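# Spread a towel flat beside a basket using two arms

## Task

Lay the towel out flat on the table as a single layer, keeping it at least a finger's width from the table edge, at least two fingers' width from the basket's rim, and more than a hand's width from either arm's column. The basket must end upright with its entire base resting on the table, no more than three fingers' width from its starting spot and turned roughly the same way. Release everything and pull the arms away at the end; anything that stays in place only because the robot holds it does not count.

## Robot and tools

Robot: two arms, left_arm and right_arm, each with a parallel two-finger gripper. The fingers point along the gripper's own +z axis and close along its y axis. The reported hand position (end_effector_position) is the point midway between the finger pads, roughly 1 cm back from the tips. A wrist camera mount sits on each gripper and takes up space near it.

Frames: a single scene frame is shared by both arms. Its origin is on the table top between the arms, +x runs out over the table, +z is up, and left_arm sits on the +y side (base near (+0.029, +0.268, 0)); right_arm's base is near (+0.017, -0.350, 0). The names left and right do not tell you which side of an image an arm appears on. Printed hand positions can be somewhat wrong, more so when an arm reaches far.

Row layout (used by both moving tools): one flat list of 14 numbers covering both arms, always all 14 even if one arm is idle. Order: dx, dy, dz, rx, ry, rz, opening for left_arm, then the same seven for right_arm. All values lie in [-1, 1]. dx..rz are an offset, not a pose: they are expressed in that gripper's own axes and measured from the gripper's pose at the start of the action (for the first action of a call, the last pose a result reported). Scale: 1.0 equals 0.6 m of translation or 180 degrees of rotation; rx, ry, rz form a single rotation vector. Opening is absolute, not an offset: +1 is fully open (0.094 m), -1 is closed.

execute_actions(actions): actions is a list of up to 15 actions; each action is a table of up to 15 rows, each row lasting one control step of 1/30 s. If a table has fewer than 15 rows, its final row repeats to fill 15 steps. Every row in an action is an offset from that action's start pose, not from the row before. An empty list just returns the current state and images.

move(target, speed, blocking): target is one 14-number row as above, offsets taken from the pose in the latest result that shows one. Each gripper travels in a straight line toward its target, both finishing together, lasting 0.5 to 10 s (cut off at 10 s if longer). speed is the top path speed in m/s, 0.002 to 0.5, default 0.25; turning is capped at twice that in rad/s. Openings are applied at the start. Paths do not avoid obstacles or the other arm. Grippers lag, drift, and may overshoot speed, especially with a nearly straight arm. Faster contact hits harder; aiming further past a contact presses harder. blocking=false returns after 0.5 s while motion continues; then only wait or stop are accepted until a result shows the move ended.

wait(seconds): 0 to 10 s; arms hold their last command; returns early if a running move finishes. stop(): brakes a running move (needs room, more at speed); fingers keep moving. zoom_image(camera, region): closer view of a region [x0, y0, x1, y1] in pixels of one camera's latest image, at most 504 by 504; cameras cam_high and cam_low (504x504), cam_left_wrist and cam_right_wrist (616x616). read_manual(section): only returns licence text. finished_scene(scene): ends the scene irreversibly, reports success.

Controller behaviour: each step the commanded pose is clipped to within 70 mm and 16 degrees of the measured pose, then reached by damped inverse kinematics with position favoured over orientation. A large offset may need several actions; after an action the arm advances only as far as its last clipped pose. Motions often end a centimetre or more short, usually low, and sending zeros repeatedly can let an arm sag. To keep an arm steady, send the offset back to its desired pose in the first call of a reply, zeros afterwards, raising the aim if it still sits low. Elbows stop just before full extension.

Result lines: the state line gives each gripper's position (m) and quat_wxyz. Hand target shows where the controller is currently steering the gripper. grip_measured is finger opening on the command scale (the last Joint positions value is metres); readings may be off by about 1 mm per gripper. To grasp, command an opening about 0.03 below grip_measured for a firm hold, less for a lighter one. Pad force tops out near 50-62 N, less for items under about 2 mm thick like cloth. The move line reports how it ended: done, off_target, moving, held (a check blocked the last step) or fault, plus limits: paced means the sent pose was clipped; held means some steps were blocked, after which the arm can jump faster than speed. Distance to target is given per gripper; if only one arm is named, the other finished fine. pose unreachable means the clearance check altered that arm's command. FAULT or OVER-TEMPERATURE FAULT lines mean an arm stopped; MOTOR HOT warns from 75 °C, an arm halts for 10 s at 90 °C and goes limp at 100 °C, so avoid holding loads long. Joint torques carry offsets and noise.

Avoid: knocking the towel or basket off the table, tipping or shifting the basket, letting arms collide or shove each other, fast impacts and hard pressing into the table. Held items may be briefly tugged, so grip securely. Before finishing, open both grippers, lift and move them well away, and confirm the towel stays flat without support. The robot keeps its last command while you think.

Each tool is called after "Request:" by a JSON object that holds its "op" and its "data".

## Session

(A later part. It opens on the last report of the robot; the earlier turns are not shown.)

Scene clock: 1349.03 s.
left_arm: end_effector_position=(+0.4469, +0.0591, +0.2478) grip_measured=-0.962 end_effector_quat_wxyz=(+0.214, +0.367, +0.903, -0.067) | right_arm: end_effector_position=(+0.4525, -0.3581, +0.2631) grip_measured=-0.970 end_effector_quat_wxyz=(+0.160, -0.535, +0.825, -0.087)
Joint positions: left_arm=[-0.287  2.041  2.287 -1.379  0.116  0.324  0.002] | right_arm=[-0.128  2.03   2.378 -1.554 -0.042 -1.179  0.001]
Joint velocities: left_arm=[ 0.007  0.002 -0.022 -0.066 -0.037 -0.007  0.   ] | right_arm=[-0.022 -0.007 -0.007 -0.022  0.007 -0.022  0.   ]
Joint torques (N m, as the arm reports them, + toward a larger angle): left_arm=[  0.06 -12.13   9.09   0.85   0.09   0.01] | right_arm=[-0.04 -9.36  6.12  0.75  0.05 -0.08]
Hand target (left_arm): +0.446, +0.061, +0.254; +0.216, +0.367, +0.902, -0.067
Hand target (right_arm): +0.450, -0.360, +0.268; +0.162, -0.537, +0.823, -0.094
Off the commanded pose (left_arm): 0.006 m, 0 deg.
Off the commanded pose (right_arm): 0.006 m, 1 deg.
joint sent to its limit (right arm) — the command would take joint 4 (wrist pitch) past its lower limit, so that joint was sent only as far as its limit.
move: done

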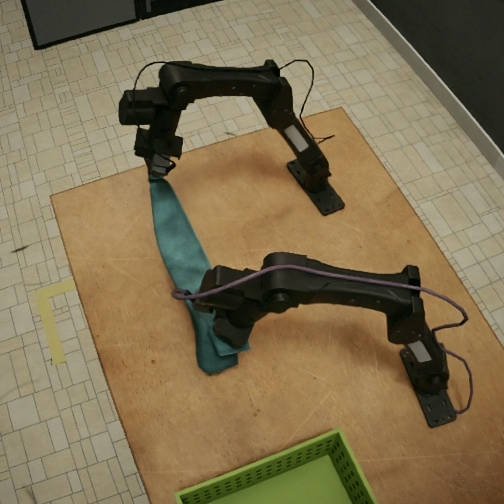

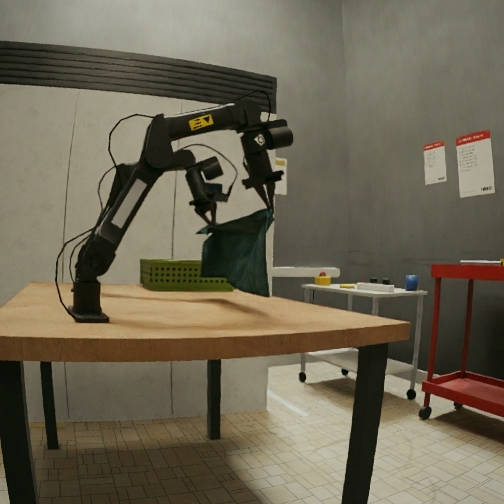

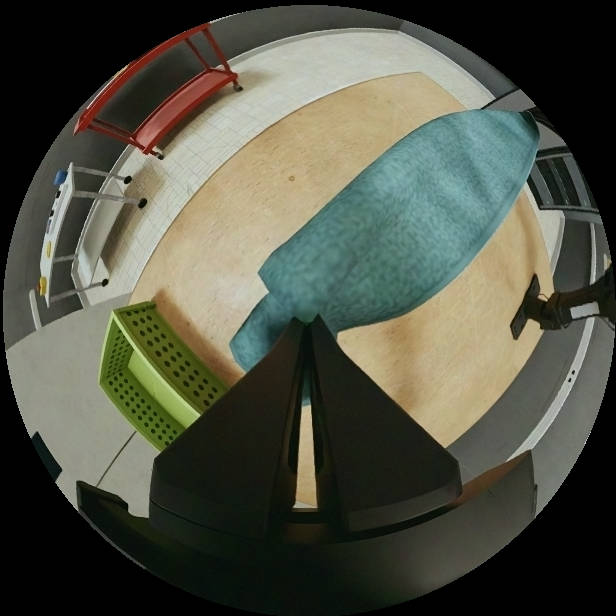

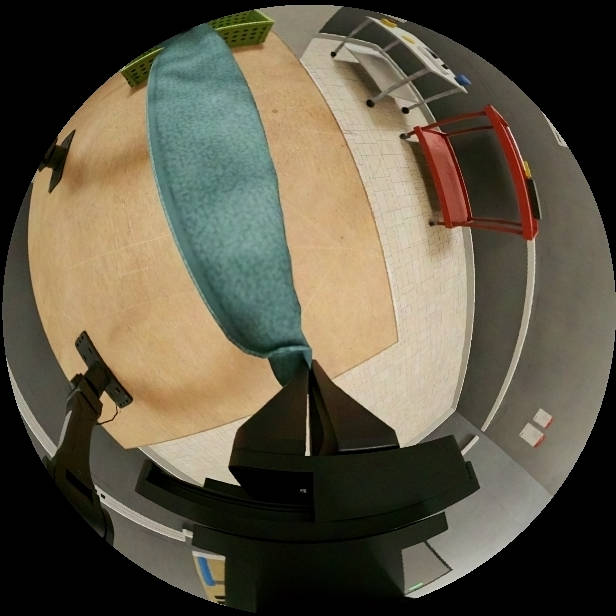

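Request:
{"op": "move", "data": {"target": [0.066,-0.059,-0.012,0,0,0,-1, 0.036,0.080,-0.012,0,0,0,-1], "speed": 0.05}}

Request:
{"op": "move", "data": {"target": [0.0895,-0.071,0.010,0,0,0,-1, 0.048,0.104,0.010,0,0,0,-1], "speed": 0.05}}

Request:
{"op": "zoom_image", "data": {"camera": "cam_high", "region": [80,120,340,400]}}

Request:
{"op": "zoom_image", "data": {"camera": "cam_low", "region": [140,180,320,340]}}

Scene clock: 1364.60 s.
left_arm: end_effector_position=(+0.3983, +0.0581, +0.2363) grip_measured=-0.962 end_effector_quat_wxyz=(+0.213, +0.371, +0.901, -0.073) | right_arm: end_effector_position=(+0.4024, -0.3563, +0.2403) grip_measured=-0.969 end_effector_quat_wxyz=(+0.144, -0.537, +0.828, -0.076)
Joint positions: left_arm=[-0.34   1.805  1.906 -1.229  0.106  0.282  0.002] | right_arm=[-0.128  1.777  1.938 -1.407 -0.042 -1.182  0.001]
Joint velocities: left_arm=[-0.007  0.022 -0.007 -0.051  0.022 -0.066 -0.   ] | right_arm=[ 0.022 -0.012 -0.012 -0.037  0.022 -0.037 -0.001]
Joint torques (N m, as the arm reports them, + toward a larger angle): left_arm=[ -0.22 -11.75   5.31   1.1   -0.1   -0.12] | right_arm=[-0.44 -9.34  5.65  0.81 -0.03 -0.04]
Hand target (left_arm): +0.395, +0.060, +0.236; +0.214, +0.367, +0.903, -0.067
Hand target (right_arm): +0.400, -0.358, +0.251; +0.160, -0.535, +0.825, -0.087
Off the commanded pose (left_arm): 0.004 m, 1 deg.
Off the commanded pose (right_arm): 0.011 m, 2 deg.
move: off_target (right_arm)

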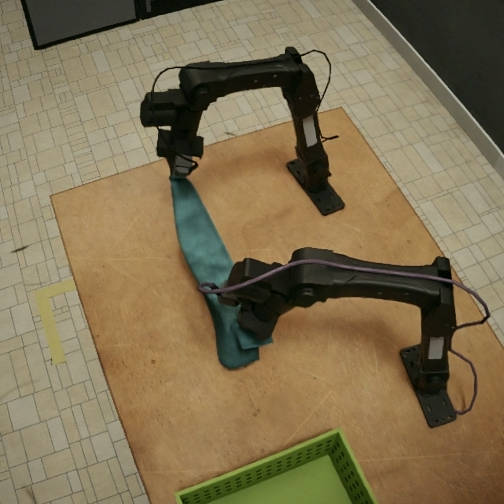

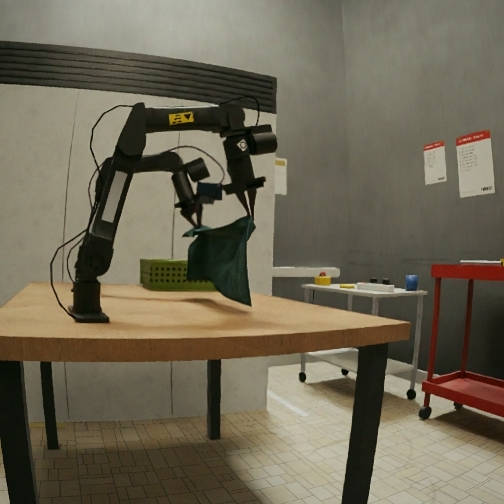

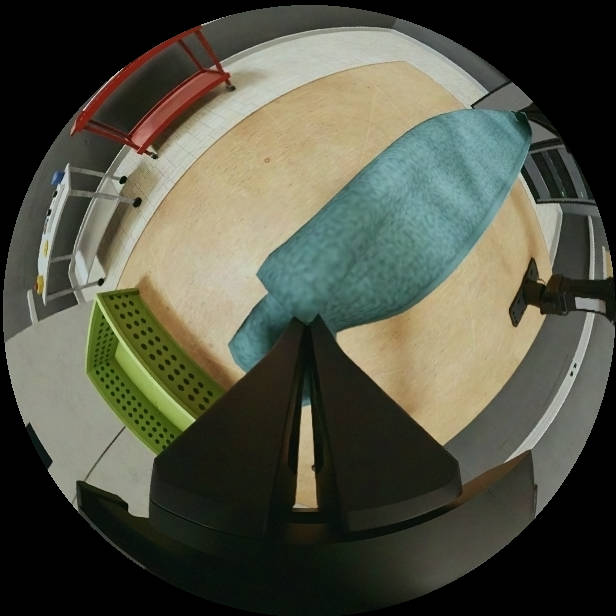

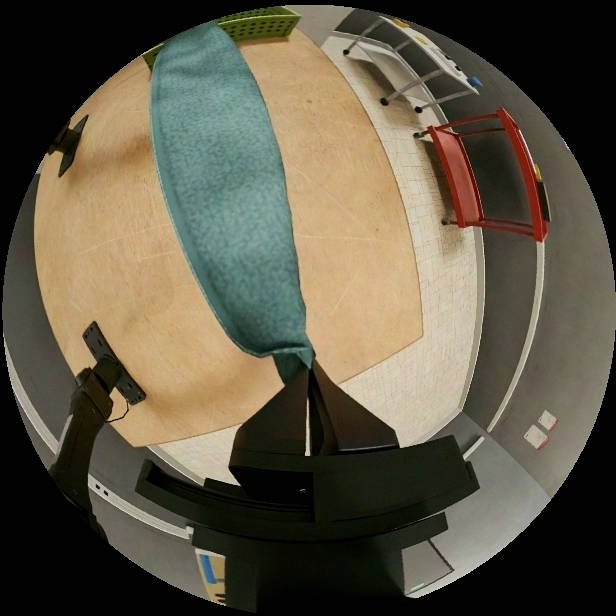

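Scene clock: 1366.23 s.
left_arm: end_effector_position=(+0.3394, +0.0572, +0.2071) grip_measured=-0.962 end_effector_quat_wxyz=(+0.211, +0.375, +0.899, -0.078) | right_arm: end_effector_position=(+0.3389, -0.3539, +0.2037) grip_measured=-0.969 end_effector_quat_wxyz=(+0.127, -0.540, +0.830, -0.064)
Joint positions: left_arm=[-0.425  1.575  1.527 -1.077  0.083  0.212  0.002] | right_arm=[-0.128  1.525  1.525 -1.289 -0.042 -1.185  0.001]
Joint velocities: left_arm=[ 0.002  0.002 -0.002 -0.037 -0.051  0.037  0.   ] | right_arm=[-0.022  0.002  0.007 -0.037  0.007  0.007 -0.001]
Joint torques (N m, as the arm reports them, + toward a larger angle): left_arm=[-0.5  -9.65  5.54  1.09 -0.09 -0.13] | right_arm=[-0.72 -7.51  6.05  0.79 -0.03 -0.04]
Hand target (left_arm): +0.337, +0.060, +0.206; +0.214, +0.371, +0.901, -0.073
Hand target (right_arm): +0.339, -0.357, +0.213; +0.144, -0.537, +0.828, -0.076
Off the commanded pose (left_arm): 0.004 m, 1 deg.
Off the commanded pose (right_arm): 0.009 m, 2 deg.
move: done

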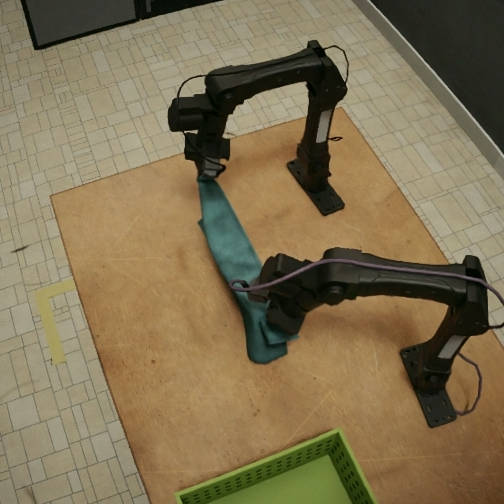

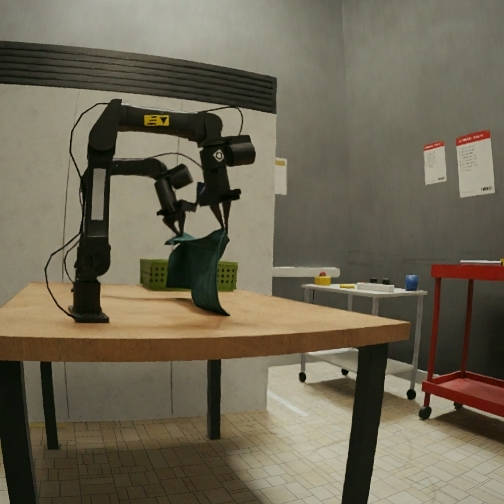

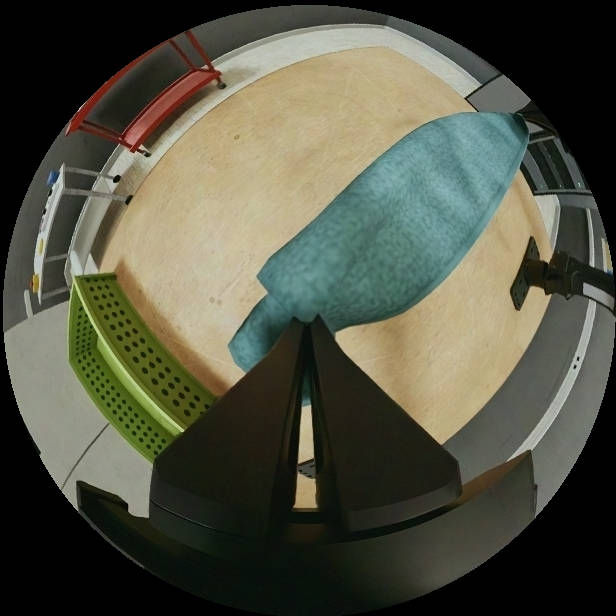

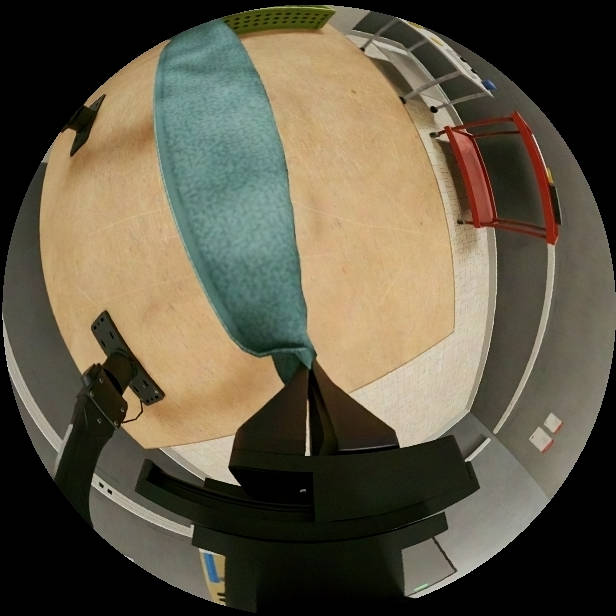

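Region (80, 120, 340, 400) of cam_high's 504x504 image, scaled by 1.800, with more detail than that image has; it fills the left 468 columns of this view, and the rest is white.

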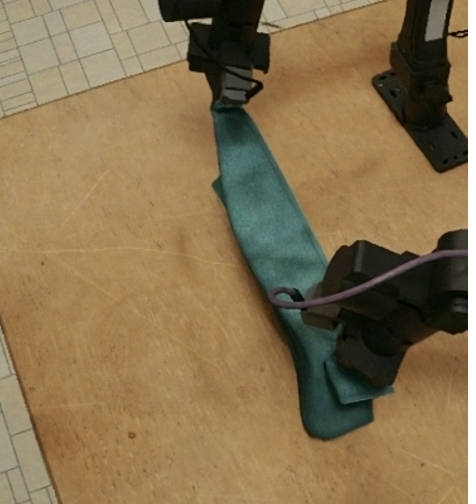

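Region (140, 180, 320, 340) of cam_low's 504x504 image, scaled by 2.800, with more detail than that image has.

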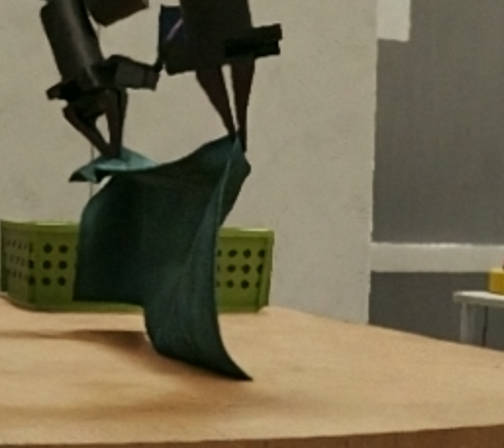

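Request:
{"op": "move", "data": {"target": [-0.036,0.003,-0.085,0,0,0,-1, -0.014,-0.026,-0.088,0,0,0,-1], "speed": 0.1}}

Scene clock: 1382.73 s.
left_arm: end_effector_position=(+0.3369, +0.0592, +0.2571) grip_measured=-0.962 end_effector_quat_wxyz=(+0.210, +0.374, +0.900, -0.077) | right_arm: end_effector_position=(+0.3396, -0.3539, +0.2549) grip_measured=-0.969 end_effector_quat_wxyz=(+0.124, -0.540, +0.830, -0.062)
Joint positions: left_arm=[-0.425  1.623  1.784 -1.288  0.081  0.21   0.002] | right_arm=[-0.128  1.605  1.822 -1.514 -0.042 -1.186  0.001]
Joint velocities: left_arm=[ 0.007 -0.002 -0.002 -0.022 -0.066 -0.037  0.002] | right_arm=[-0.007  0.012 -0.002  0.037 -0.022 -0.007 -0.   ]
Joint torques (N m, as the arm reports them, + toward a larger angle): left_arm=[ 0.58 -7.36  9.95  0.88  0.13  0.11] | right_arm=[-0.12 -4.58  8.8   0.56 -0.01 -0.02]
Hand target (left_arm): +0.338, +0.061, +0.262; +0.211, +0.375, +0.899, -0.078
Hand target (right_arm): +0.342, -0.354, +0.260; +0.127, -0.540, +0.829, -0.064
Off the commanded pose (left_arm): 0.006 m, 0 deg.
Off the commanded pose (right_arm): 0.005 m, 0 deg.
move: done

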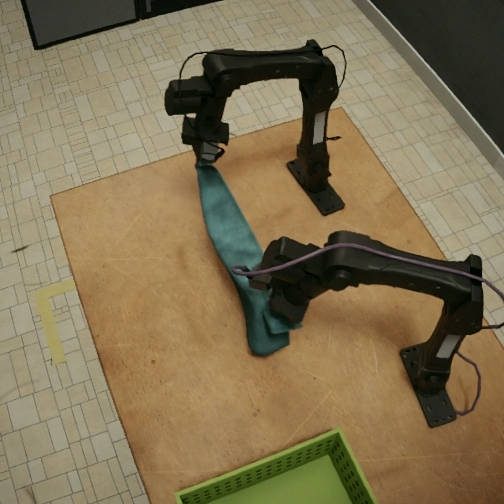

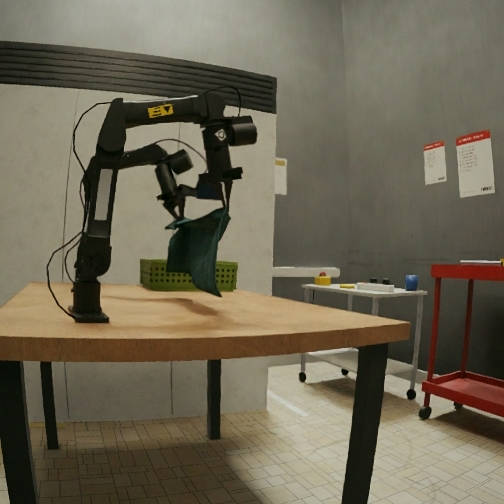

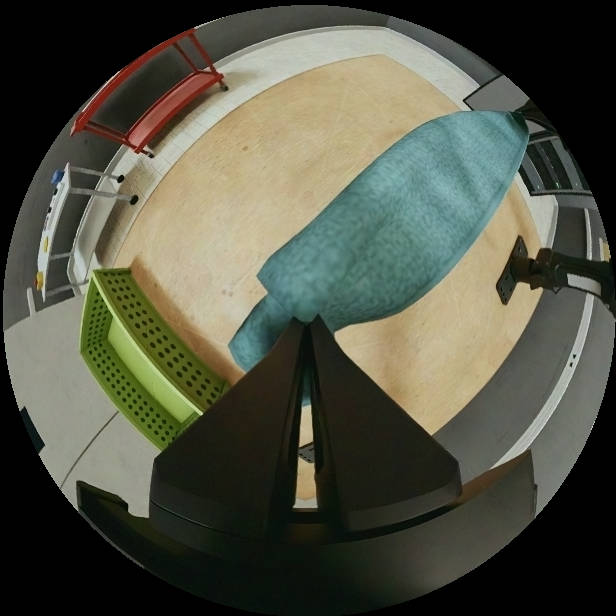

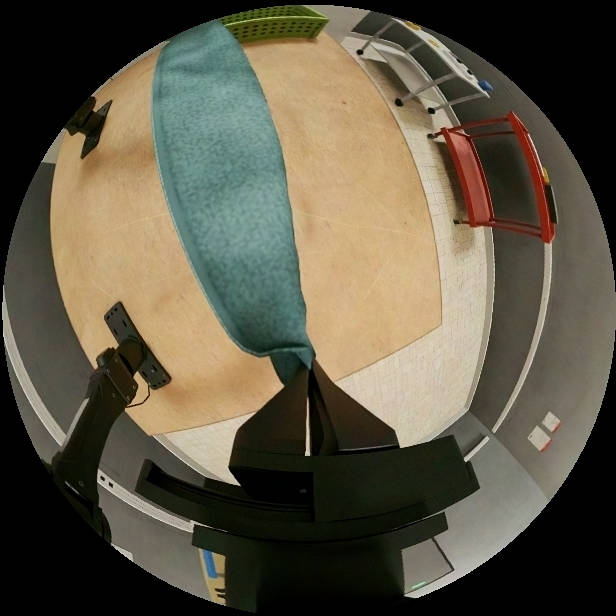

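Request:
{"op": "move", "data": {"target": [-0.18,0.20,0.085,-0.018,-0.054,0.006,-1, -0.109,-0.250,0.062,0.050,-0.022,-0.002,-1], "speed": 0.12}}

Scene clock: 1390.23 s.
left_arm: end_effector_position=(+0.5053, +0.0575, +0.2537) grip_measured=-0.962 end_effector_quat_wxyz=(+0.293, +0.366, +0.880, -0.080) | right_arm: end_effector_position=(+0.5076, -0.3601, +0.2544) grip_measured=-0.970 end_effector_quat_wxyz=(+0.191, -0.532, +0.818, -0.108)
Joint positions: left_arm=[-0.225  2.115  2.337 -1.197  0.171  0.374  0.002] | right_arm=[-0.128  2.246  2.664 -1.547 -0.042 -1.181  0.001]
Joint velocities: left_arm=[ 0.002 -0.007 -0.002  0.037 -0.022  0.007 -0.   ] | right_arm=[ 0.002 -0.002 -0.007 -0.022 -0.037 -0.007  0.   ]
Joint torques (N m, as the arm reports them, + toward a larger angle): left_arm=[  0.59 -12.69  10.05   1.13   0.21   0.13] | right_arm=[ 0.78 -9.92  8.38  0.78 -0.01  0.08]
Hand target (left_arm): +0.506, +0.060, +0.259; +0.297, +0.368, +0.878, -0.081
Hand target (right_arm): +0.507, -0.354, +0.263; +0.200, -0.532, +0.815, -0.112
Off the commanded pose (left_arm): 0.007 m, 1 deg.
Off the commanded pose (right_arm): 0.011 m, 0 deg.
joint sent to its limit (right arm) — the command would take joint 4 (wrist pitch) past its lower limit, so that joint was sent only as far as its limit.
move: off_target (right_arm)

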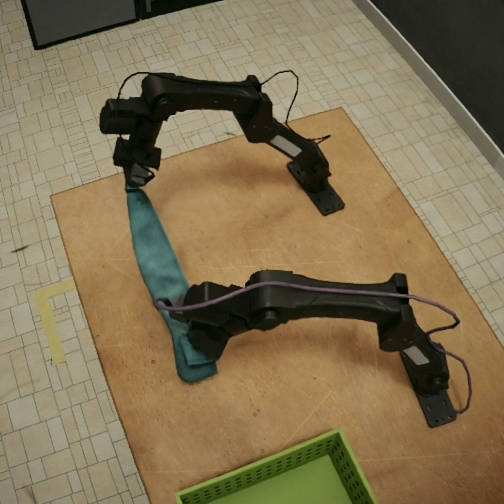

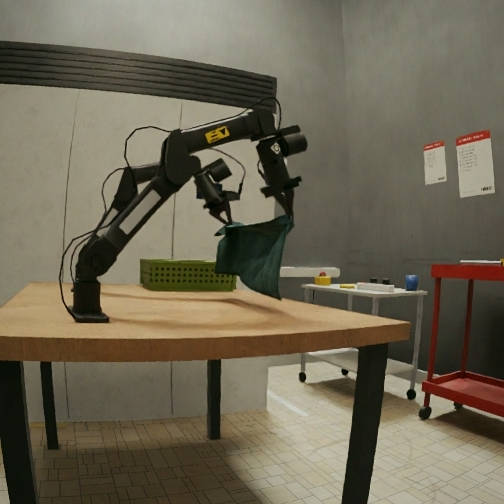

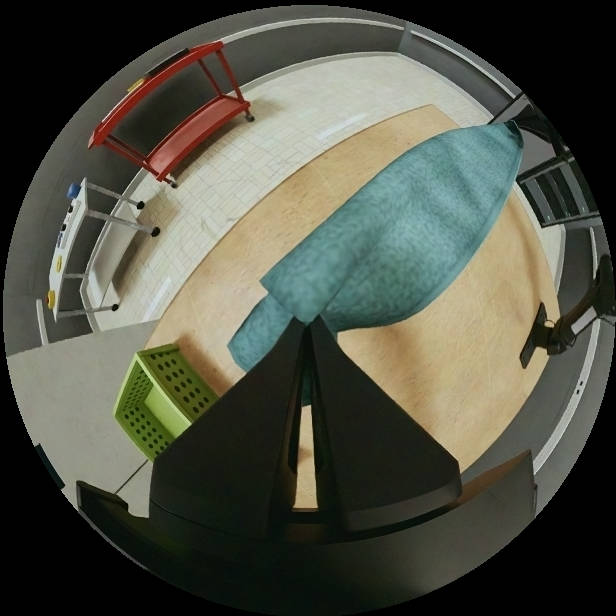

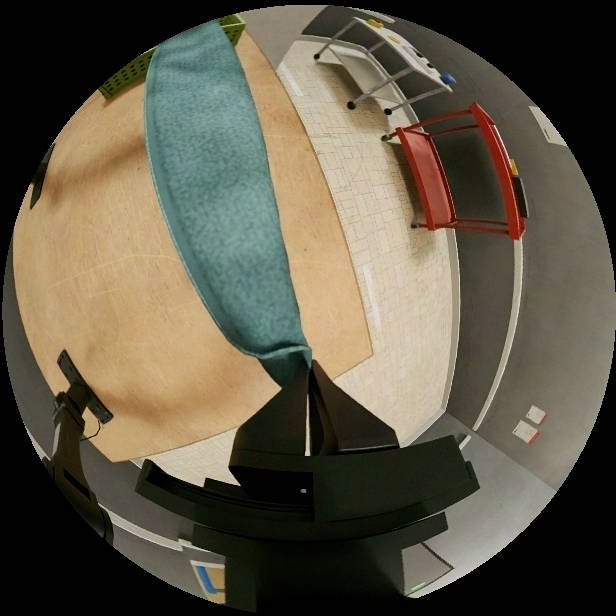

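Request:
{"op": "move", "data": {"target": [0.057,-0.028,0.036,0,0,0,-1, 0.0235,0.050,0.0385,0,0,0,-1], "speed": 0.04}}

Request:
{"op": "zoom_image", "data": {"camera": "cam_low", "region": [180,180,360,340]}}

Request:
{"op": "zoom_image", "data": {"camera": "cam_high", "region": [60,140,320,420]}}

Scene clock: 1397.40 s.
left_arm: end_effector_position=(+0.4884, +0.0568, +0.2139) grip_measured=-0.962 end_effector_quat_wxyz=(+0.292, +0.369, +0.878, -0.082) | right_arm: end_effector_position=(+0.4879, -0.3594, +0.2028) grip_measured=-0.970 end_effector_quat_wxyz=(+0.173, -0.534, +0.822, -0.096)
Joint positions: left_arm=[-0.238  1.964  1.943 -0.954  0.172  0.37   0.002] | right_arm=[-0.128  2.02   2.084 -1.239 -0.042 -1.181  0.001]
Joint velocities: left_arm=[-0.007 -0.007 -0.022 -0.022 -0.037 -0.022 -0.001] | right_arm=[-0.017 -0.007 -0.002 -0.051  0.022  0.022  0.001]
Joint torques (N m, as the arm reports them, + toward a larger angle): left_arm=[ -0.46 -13.96   5.86   1.39  -0.02  -0.13] | right_arm=[ -0.1  -11.97   6.1    0.97  -0.02  -0.02]
Hand target (left_arm): +0.484, +0.057, +0.215; +0.293, +0.366, +0.880, -0.080
Hand target (right_arm): +0.487, -0.360, +0.219; +0.191, -0.532, +0.818, -0.109
Off the commanded pose (left_arm): 0.004 m, 1 deg.
Off the commanded pose (right_arm): 0.017 m, 3 deg.
move: off_target (right_arm)

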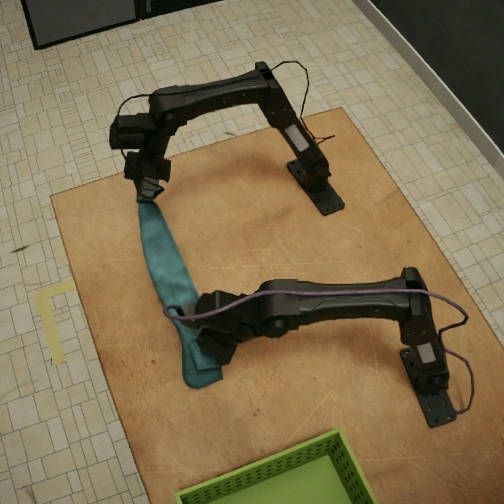

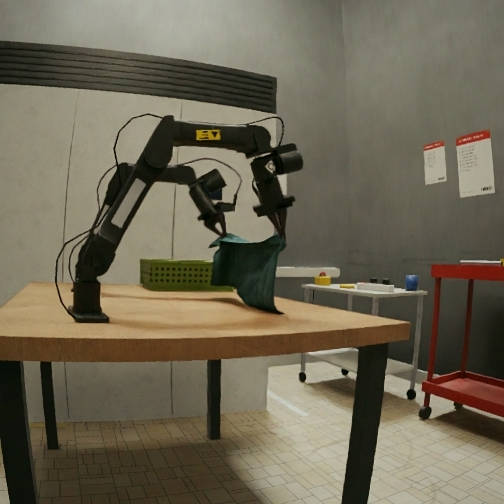

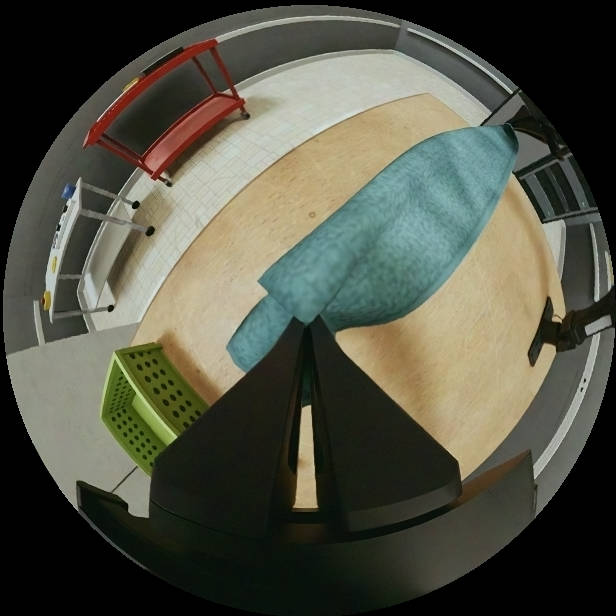

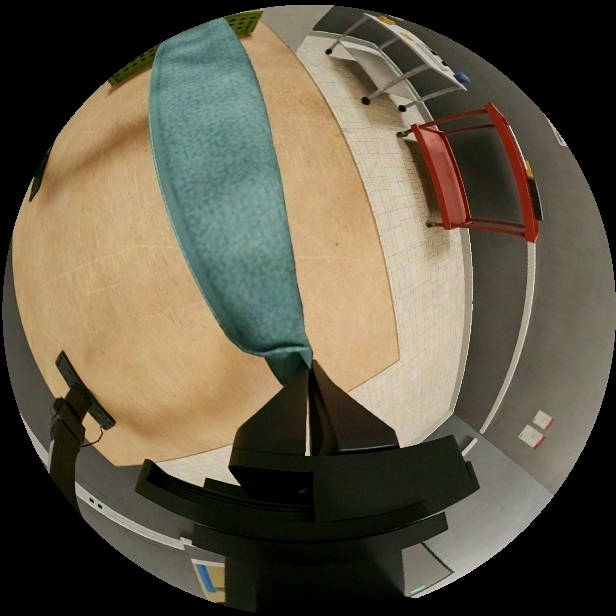

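Region (180, 180, 360, 340) of cam_low's 504x504 image, scaled by 2.800, with more detail than that image has.

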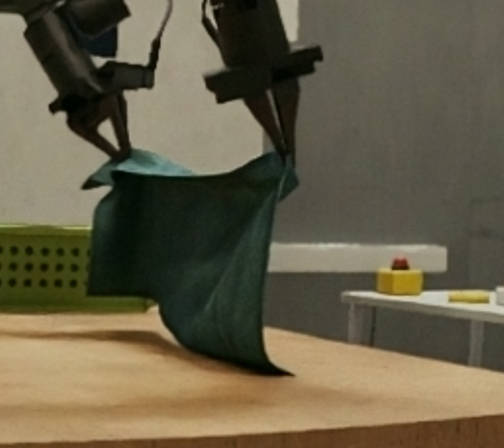

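Region (60, 140, 320, 420) of cam_high's 504x504 image, scaled by 1.800, with more detail than that image has; it fills the left 468 columns of this view, and the rest is white.

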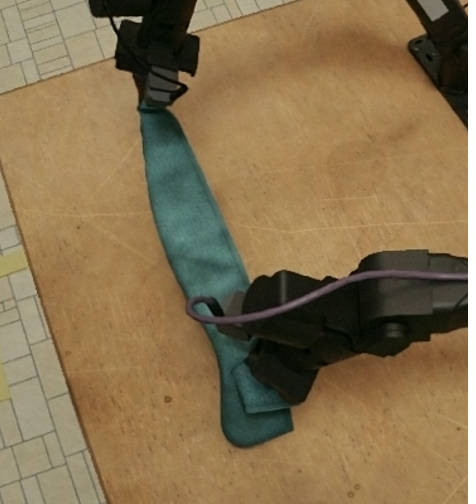

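Request:
{"op": "move", "data": {"target": [0.069,-0.048,0.012,0,0,0,-1, 0.0295,0.065,-0.009,0,0,0,-1], "speed": 0.04}}

Request:
{"op": "zoom_image", "data": {"camera": "cam_low", "region": [180,180,360,340]}}

Request:
{"op": "zoom_image", "data": {"camera": "cam_high", "region": [60,140,320,420]}}

Scene clock: 1402.10 s.
left_arm: end_effector_position=(+0.4519, +0.0571, +0.1815) grip_measured=-0.962 end_effector_quat_wxyz=(+0.290, +0.374, +0.877, -0.087) | right_arm: end_effector_position=(+0.4455, -0.3578, +0.1772) grip_measured=-0.970 end_effector_quat_wxyz=(+0.154, -0.536, +0.826, -0.082)
Joint positions: left_arm=[-0.268  1.81   1.611 -0.777  0.166  0.352  0.002] | right_arm=[-0.128  1.857  1.771 -1.137 -0.042 -1.181  0.001]
Joint velocities: left_arm=[-0.007 -0.007  0.007  0.081  0.022  0.007 -0.001] | right_arm=[-0.012 -0.012 -0.002  0.007  0.022 -0.007  0.001]
Joint torques (N m, as the arm reports them, + toward a larger angle): left_arm=[ -0.48 -12.55   5.97   1.33  -0.01  -0.1 ] | right_arm=[ -0.36 -10.84   6.11   0.89  -0.03  -0.06]
Hand target (left_arm): +0.449, +0.058, +0.182; +0.292, +0.369, +0.878, -0.083
Hand target (right_arm): +0.446, -0.360, +0.191; +0.172, -0.534, +0.822, -0.096
Off the commanded pose (left_arm): 0.004 m, 1 deg.
Off the commanded pose (right_arm): 0.014 m, 3 deg.
move: off_target (right_arm)

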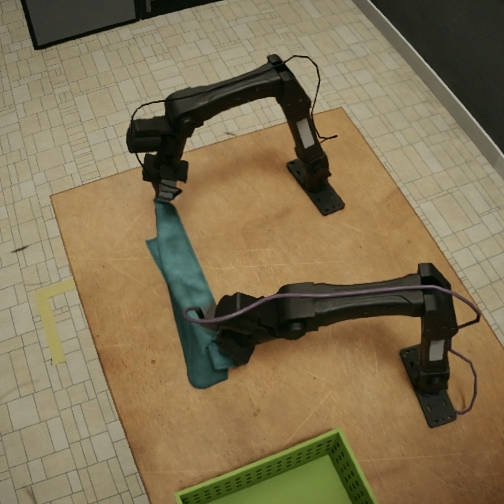

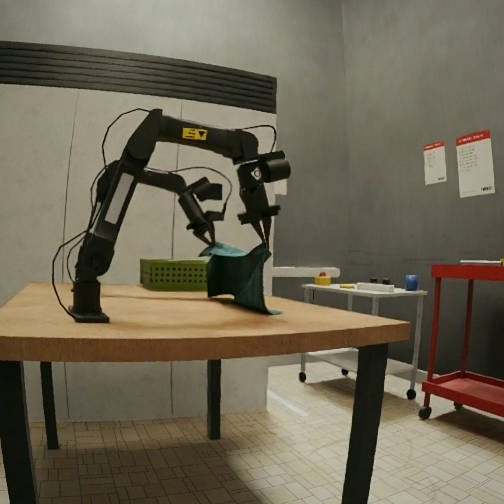

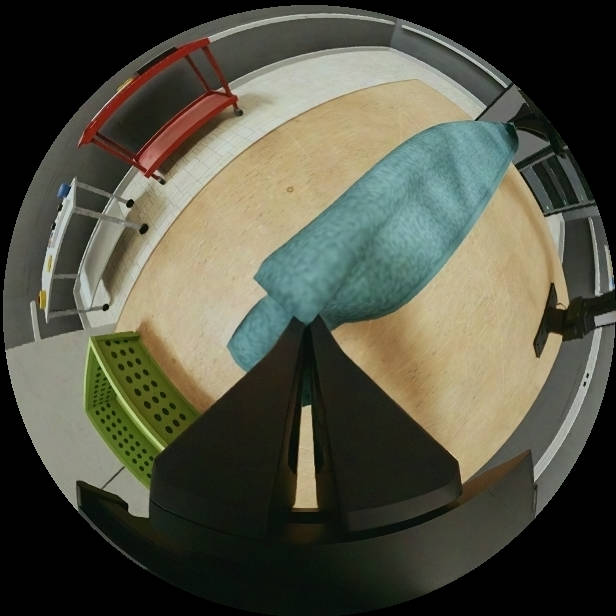

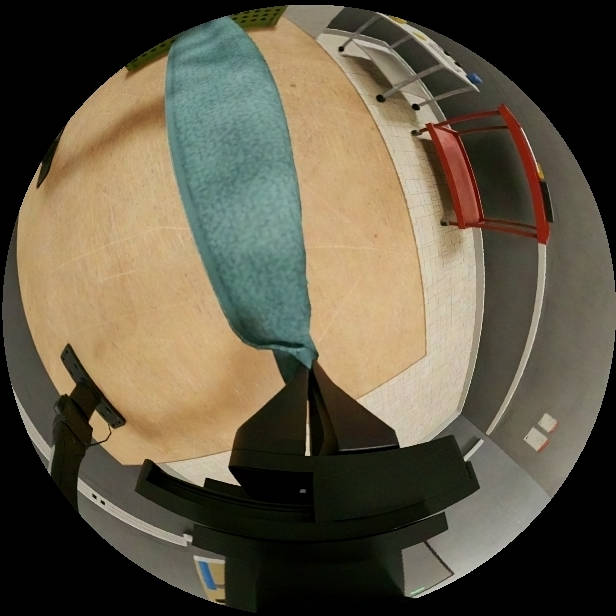

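Region (180, 180, 360, 340) of cam_low's 504x504 image, scaled by 2.800, with more detail than that image has.

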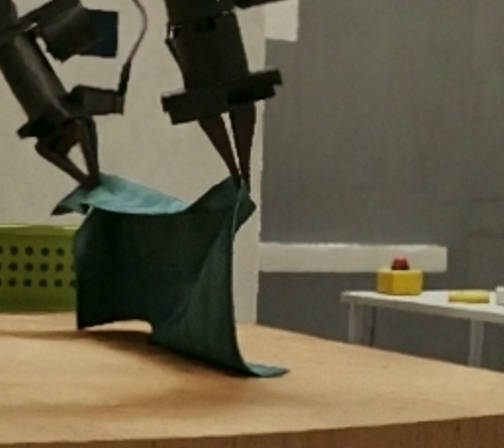

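Region (60, 140, 320, 420) of cam_high's 504x504 image, scaled by 1.800, with more detail than that image has; it fills the left 468 columns of this view, and the rest is white.

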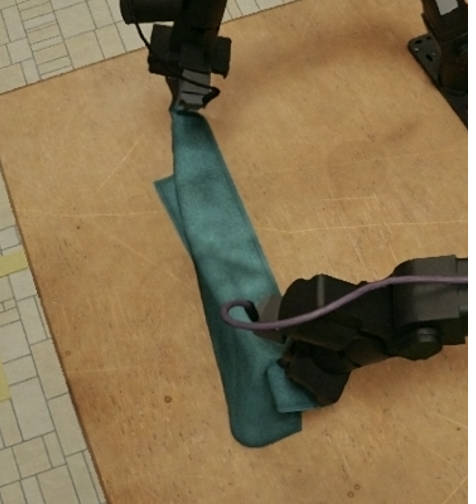

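Request:
{"op": "move", "data": {"target": [0.069,-0.074,-0.034,0.016,0.052,-0.005,-1, 0.027,0.062,-0.0335,0,0,0,-1], "speed": 0.04}}

Request:
{"op": "zoom_image", "data": {"camera": "cam_low", "region": [160,180,340,340]}}

Request:
{"op": "zoom_image", "data": {"camera": "cam_high", "region": [60,140,320,420]}}

Scene clock: 1428.63 s.
left_arm: end_effector_position=(+0.3985, +0.0545, +0.1753) grip_measured=-0.962 end_effector_quat_wxyz=(+0.220, +0.383, +0.893, -0.085) | right_arm: end_effector_position=(+0.4016, -0.3562, +0.1709) grip_measured=-0.969 end_effector_quat_wxyz=(+0.138, -0.537, +0.829, -0.071)
Joint positions: left_arm=[-0.335  1.747  1.58  -0.947  0.137  0.309  0.002] | right_arm=[-0.128  1.716  1.585 -1.13  -0.042 -1.181  0.001]
Joint velocities: left_arm=[-0.022  0.017  0.002  0.051  0.022 -0.095  0.001] | right_arm=[-0.017 -0.002 -0.017  0.037  0.066  0.022  0.001]
Joint torques (N m, as the arm reports them, + toward a larger angle): left_arm=[ -0.41 -11.54   5.74   0.87  -0.03  -0.12] | right_arm=[-0.38 -9.37  6.34  0.77 -0.02 -0.06]
Hand target (left_arm): +0.389, +0.058, +0.172; +0.207, +0.381, +0.898, -0.080
Hand target (right_arm): +0.400, -0.358, +0.182; +0.153, -0.536, +0.826, -0.082
Off the commanded pose (left_arm): 0.011 m, 2 deg.
Off the commanded pose (right_arm): 0.012 m, 2 deg.
move: off_target (left_arm, right_arm)

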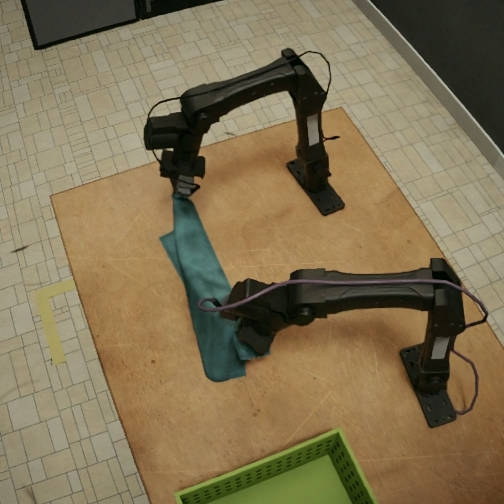

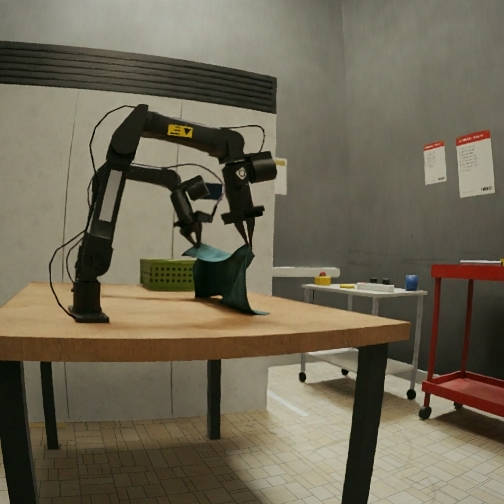

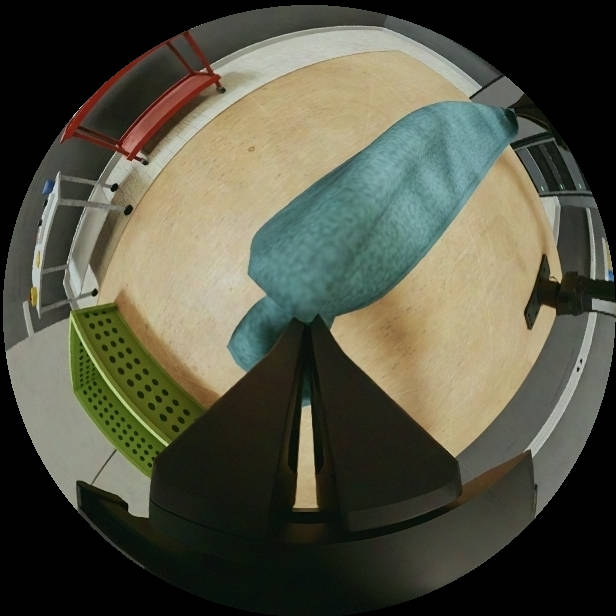

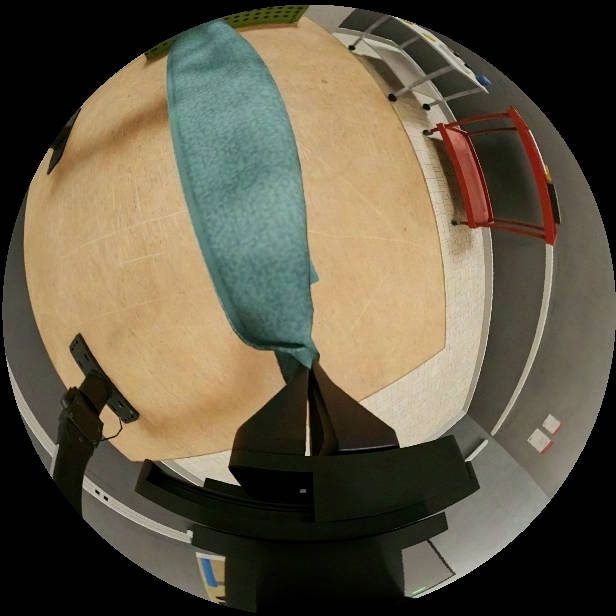

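Region (160, 180, 340, 340) of cam_low's 504x504 image, scaled by 2.800, with more detail than that image has.

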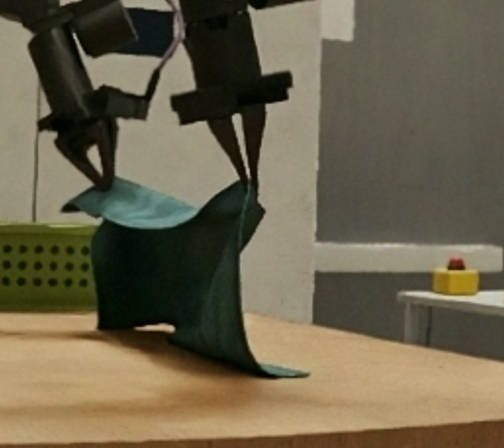

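Region (60, 140, 320, 420) of cam_high's 504x504 image, scaled by 1.800, with more detail than that image has; it fills the left 468 columns of this view, and the rest is white.

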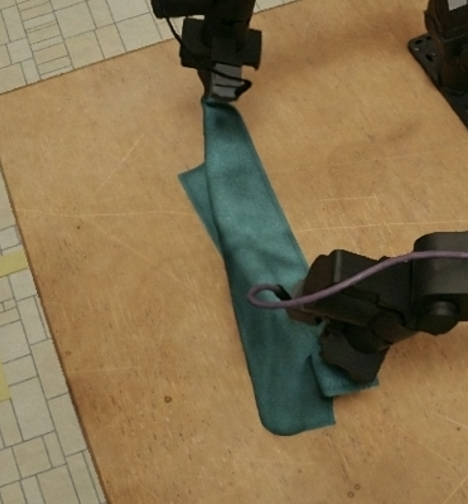

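Request:
{"op": "move", "data": {"target": [0.045,-0.02,0.045,0.016,0.052,-0.005,-1, 0.015,0.03,0.05,0,0,0,-1], "speed": 0.03}}

Request:
{"op": "zoom_image", "data": {"camera": "cam_low", "region": [160,180,340,340]}}

Request:
{"op": "zoom_image", "data": {"camera": "cam_high", "region": [60,140,320,420]}}

Scene clock: 1446.10 s.
left_arm: end_effector_position=(+0.3807, +0.0572, +0.1348) grip_measured=-0.962 end_effector_quat_wxyz=(+0.137, +0.390, +0.907, -0.080) | right_arm: end_effector_position=(+0.3900, -0.3558, +0.1211) grip_measured=-0.969 end_effector_quat_wxyz=(+0.117, -0.539, +0.832, -0.056)
Joint positions: left_arm=[-0.348  1.83   1.58  -1.033  0.137  0.308  0.002] | right_arm=[-0.128  1.716  1.402 -1.    -0.042 -1.181  0.001]
Joint velocities: left_arm=[-0.002 -0.022 -0.002  0.081 -0.007  0.081 -0.001] | right_arm=[-0.022 -0.012 -0.002  0.066  0.037 -0.037 -0.001]
Joint torques (N m, as the arm reports them, + toward a larger angle): left_arm=[-0.34 -9.67 10.49  0.6   0.03 -0.08] | right_arm=[ -0.04 -10.15   6.27   0.67  -0.02  -0.01]
Hand target (left_arm): +0.382, +0.055, +0.139; +0.136, +0.388, +0.908, -0.078
Hand target (right_arm): +0.391, -0.356, +0.136; +0.138, -0.537, +0.829, -0.071
Off the commanded pose (left_arm): 0.005 m, 0 deg.
Off the commanded pose (right_arm): 0.015 m, 3 deg.
move: off_target (right_arm)

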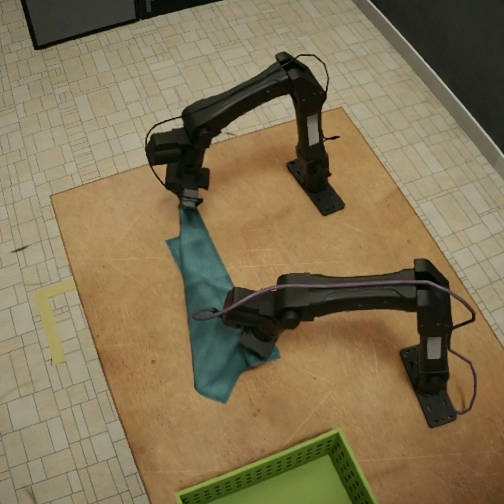

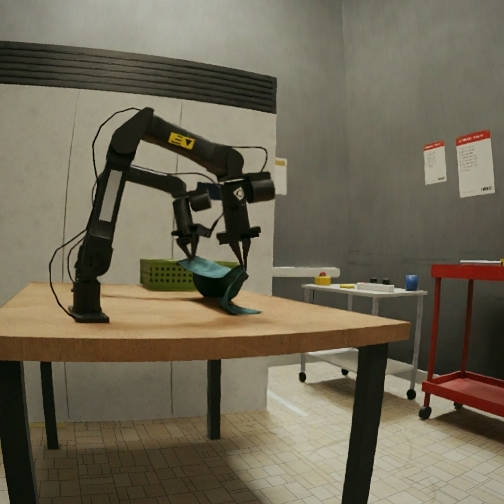

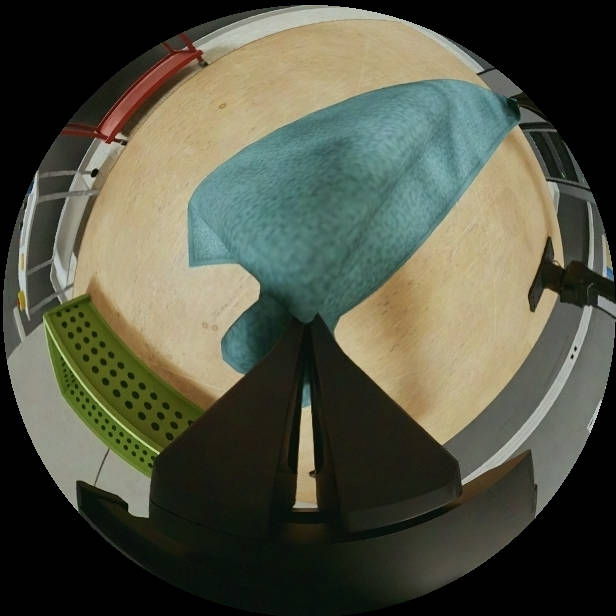

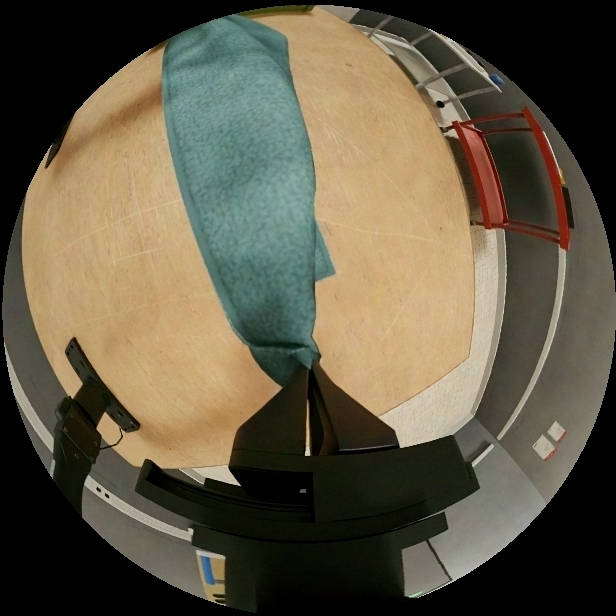

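Region (160, 180, 340, 340) of cam_low's 504x504 image, scaled by 2.800, with more detail than that image has.

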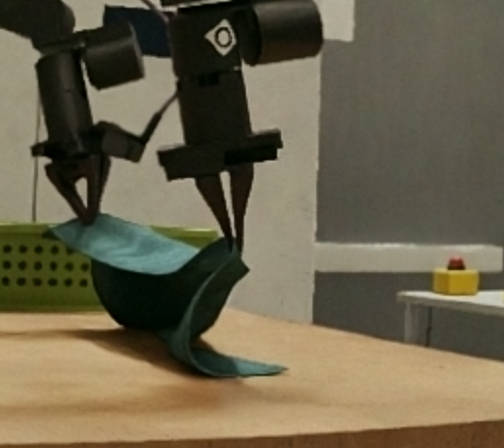

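Region (60, 140, 320, 420) of cam_high's 504x504 image, scaled by 1.800, with more detail than that image has; it fills the left 468 columns of this view, and the rest is white.

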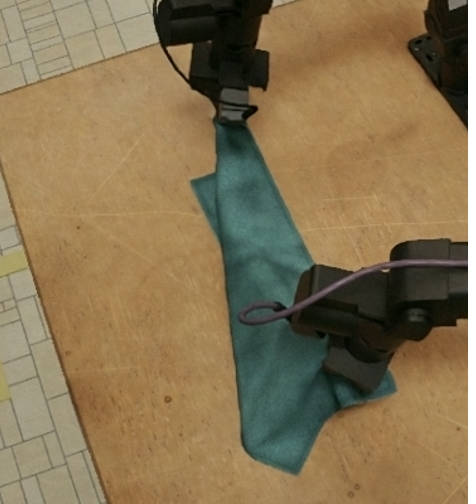

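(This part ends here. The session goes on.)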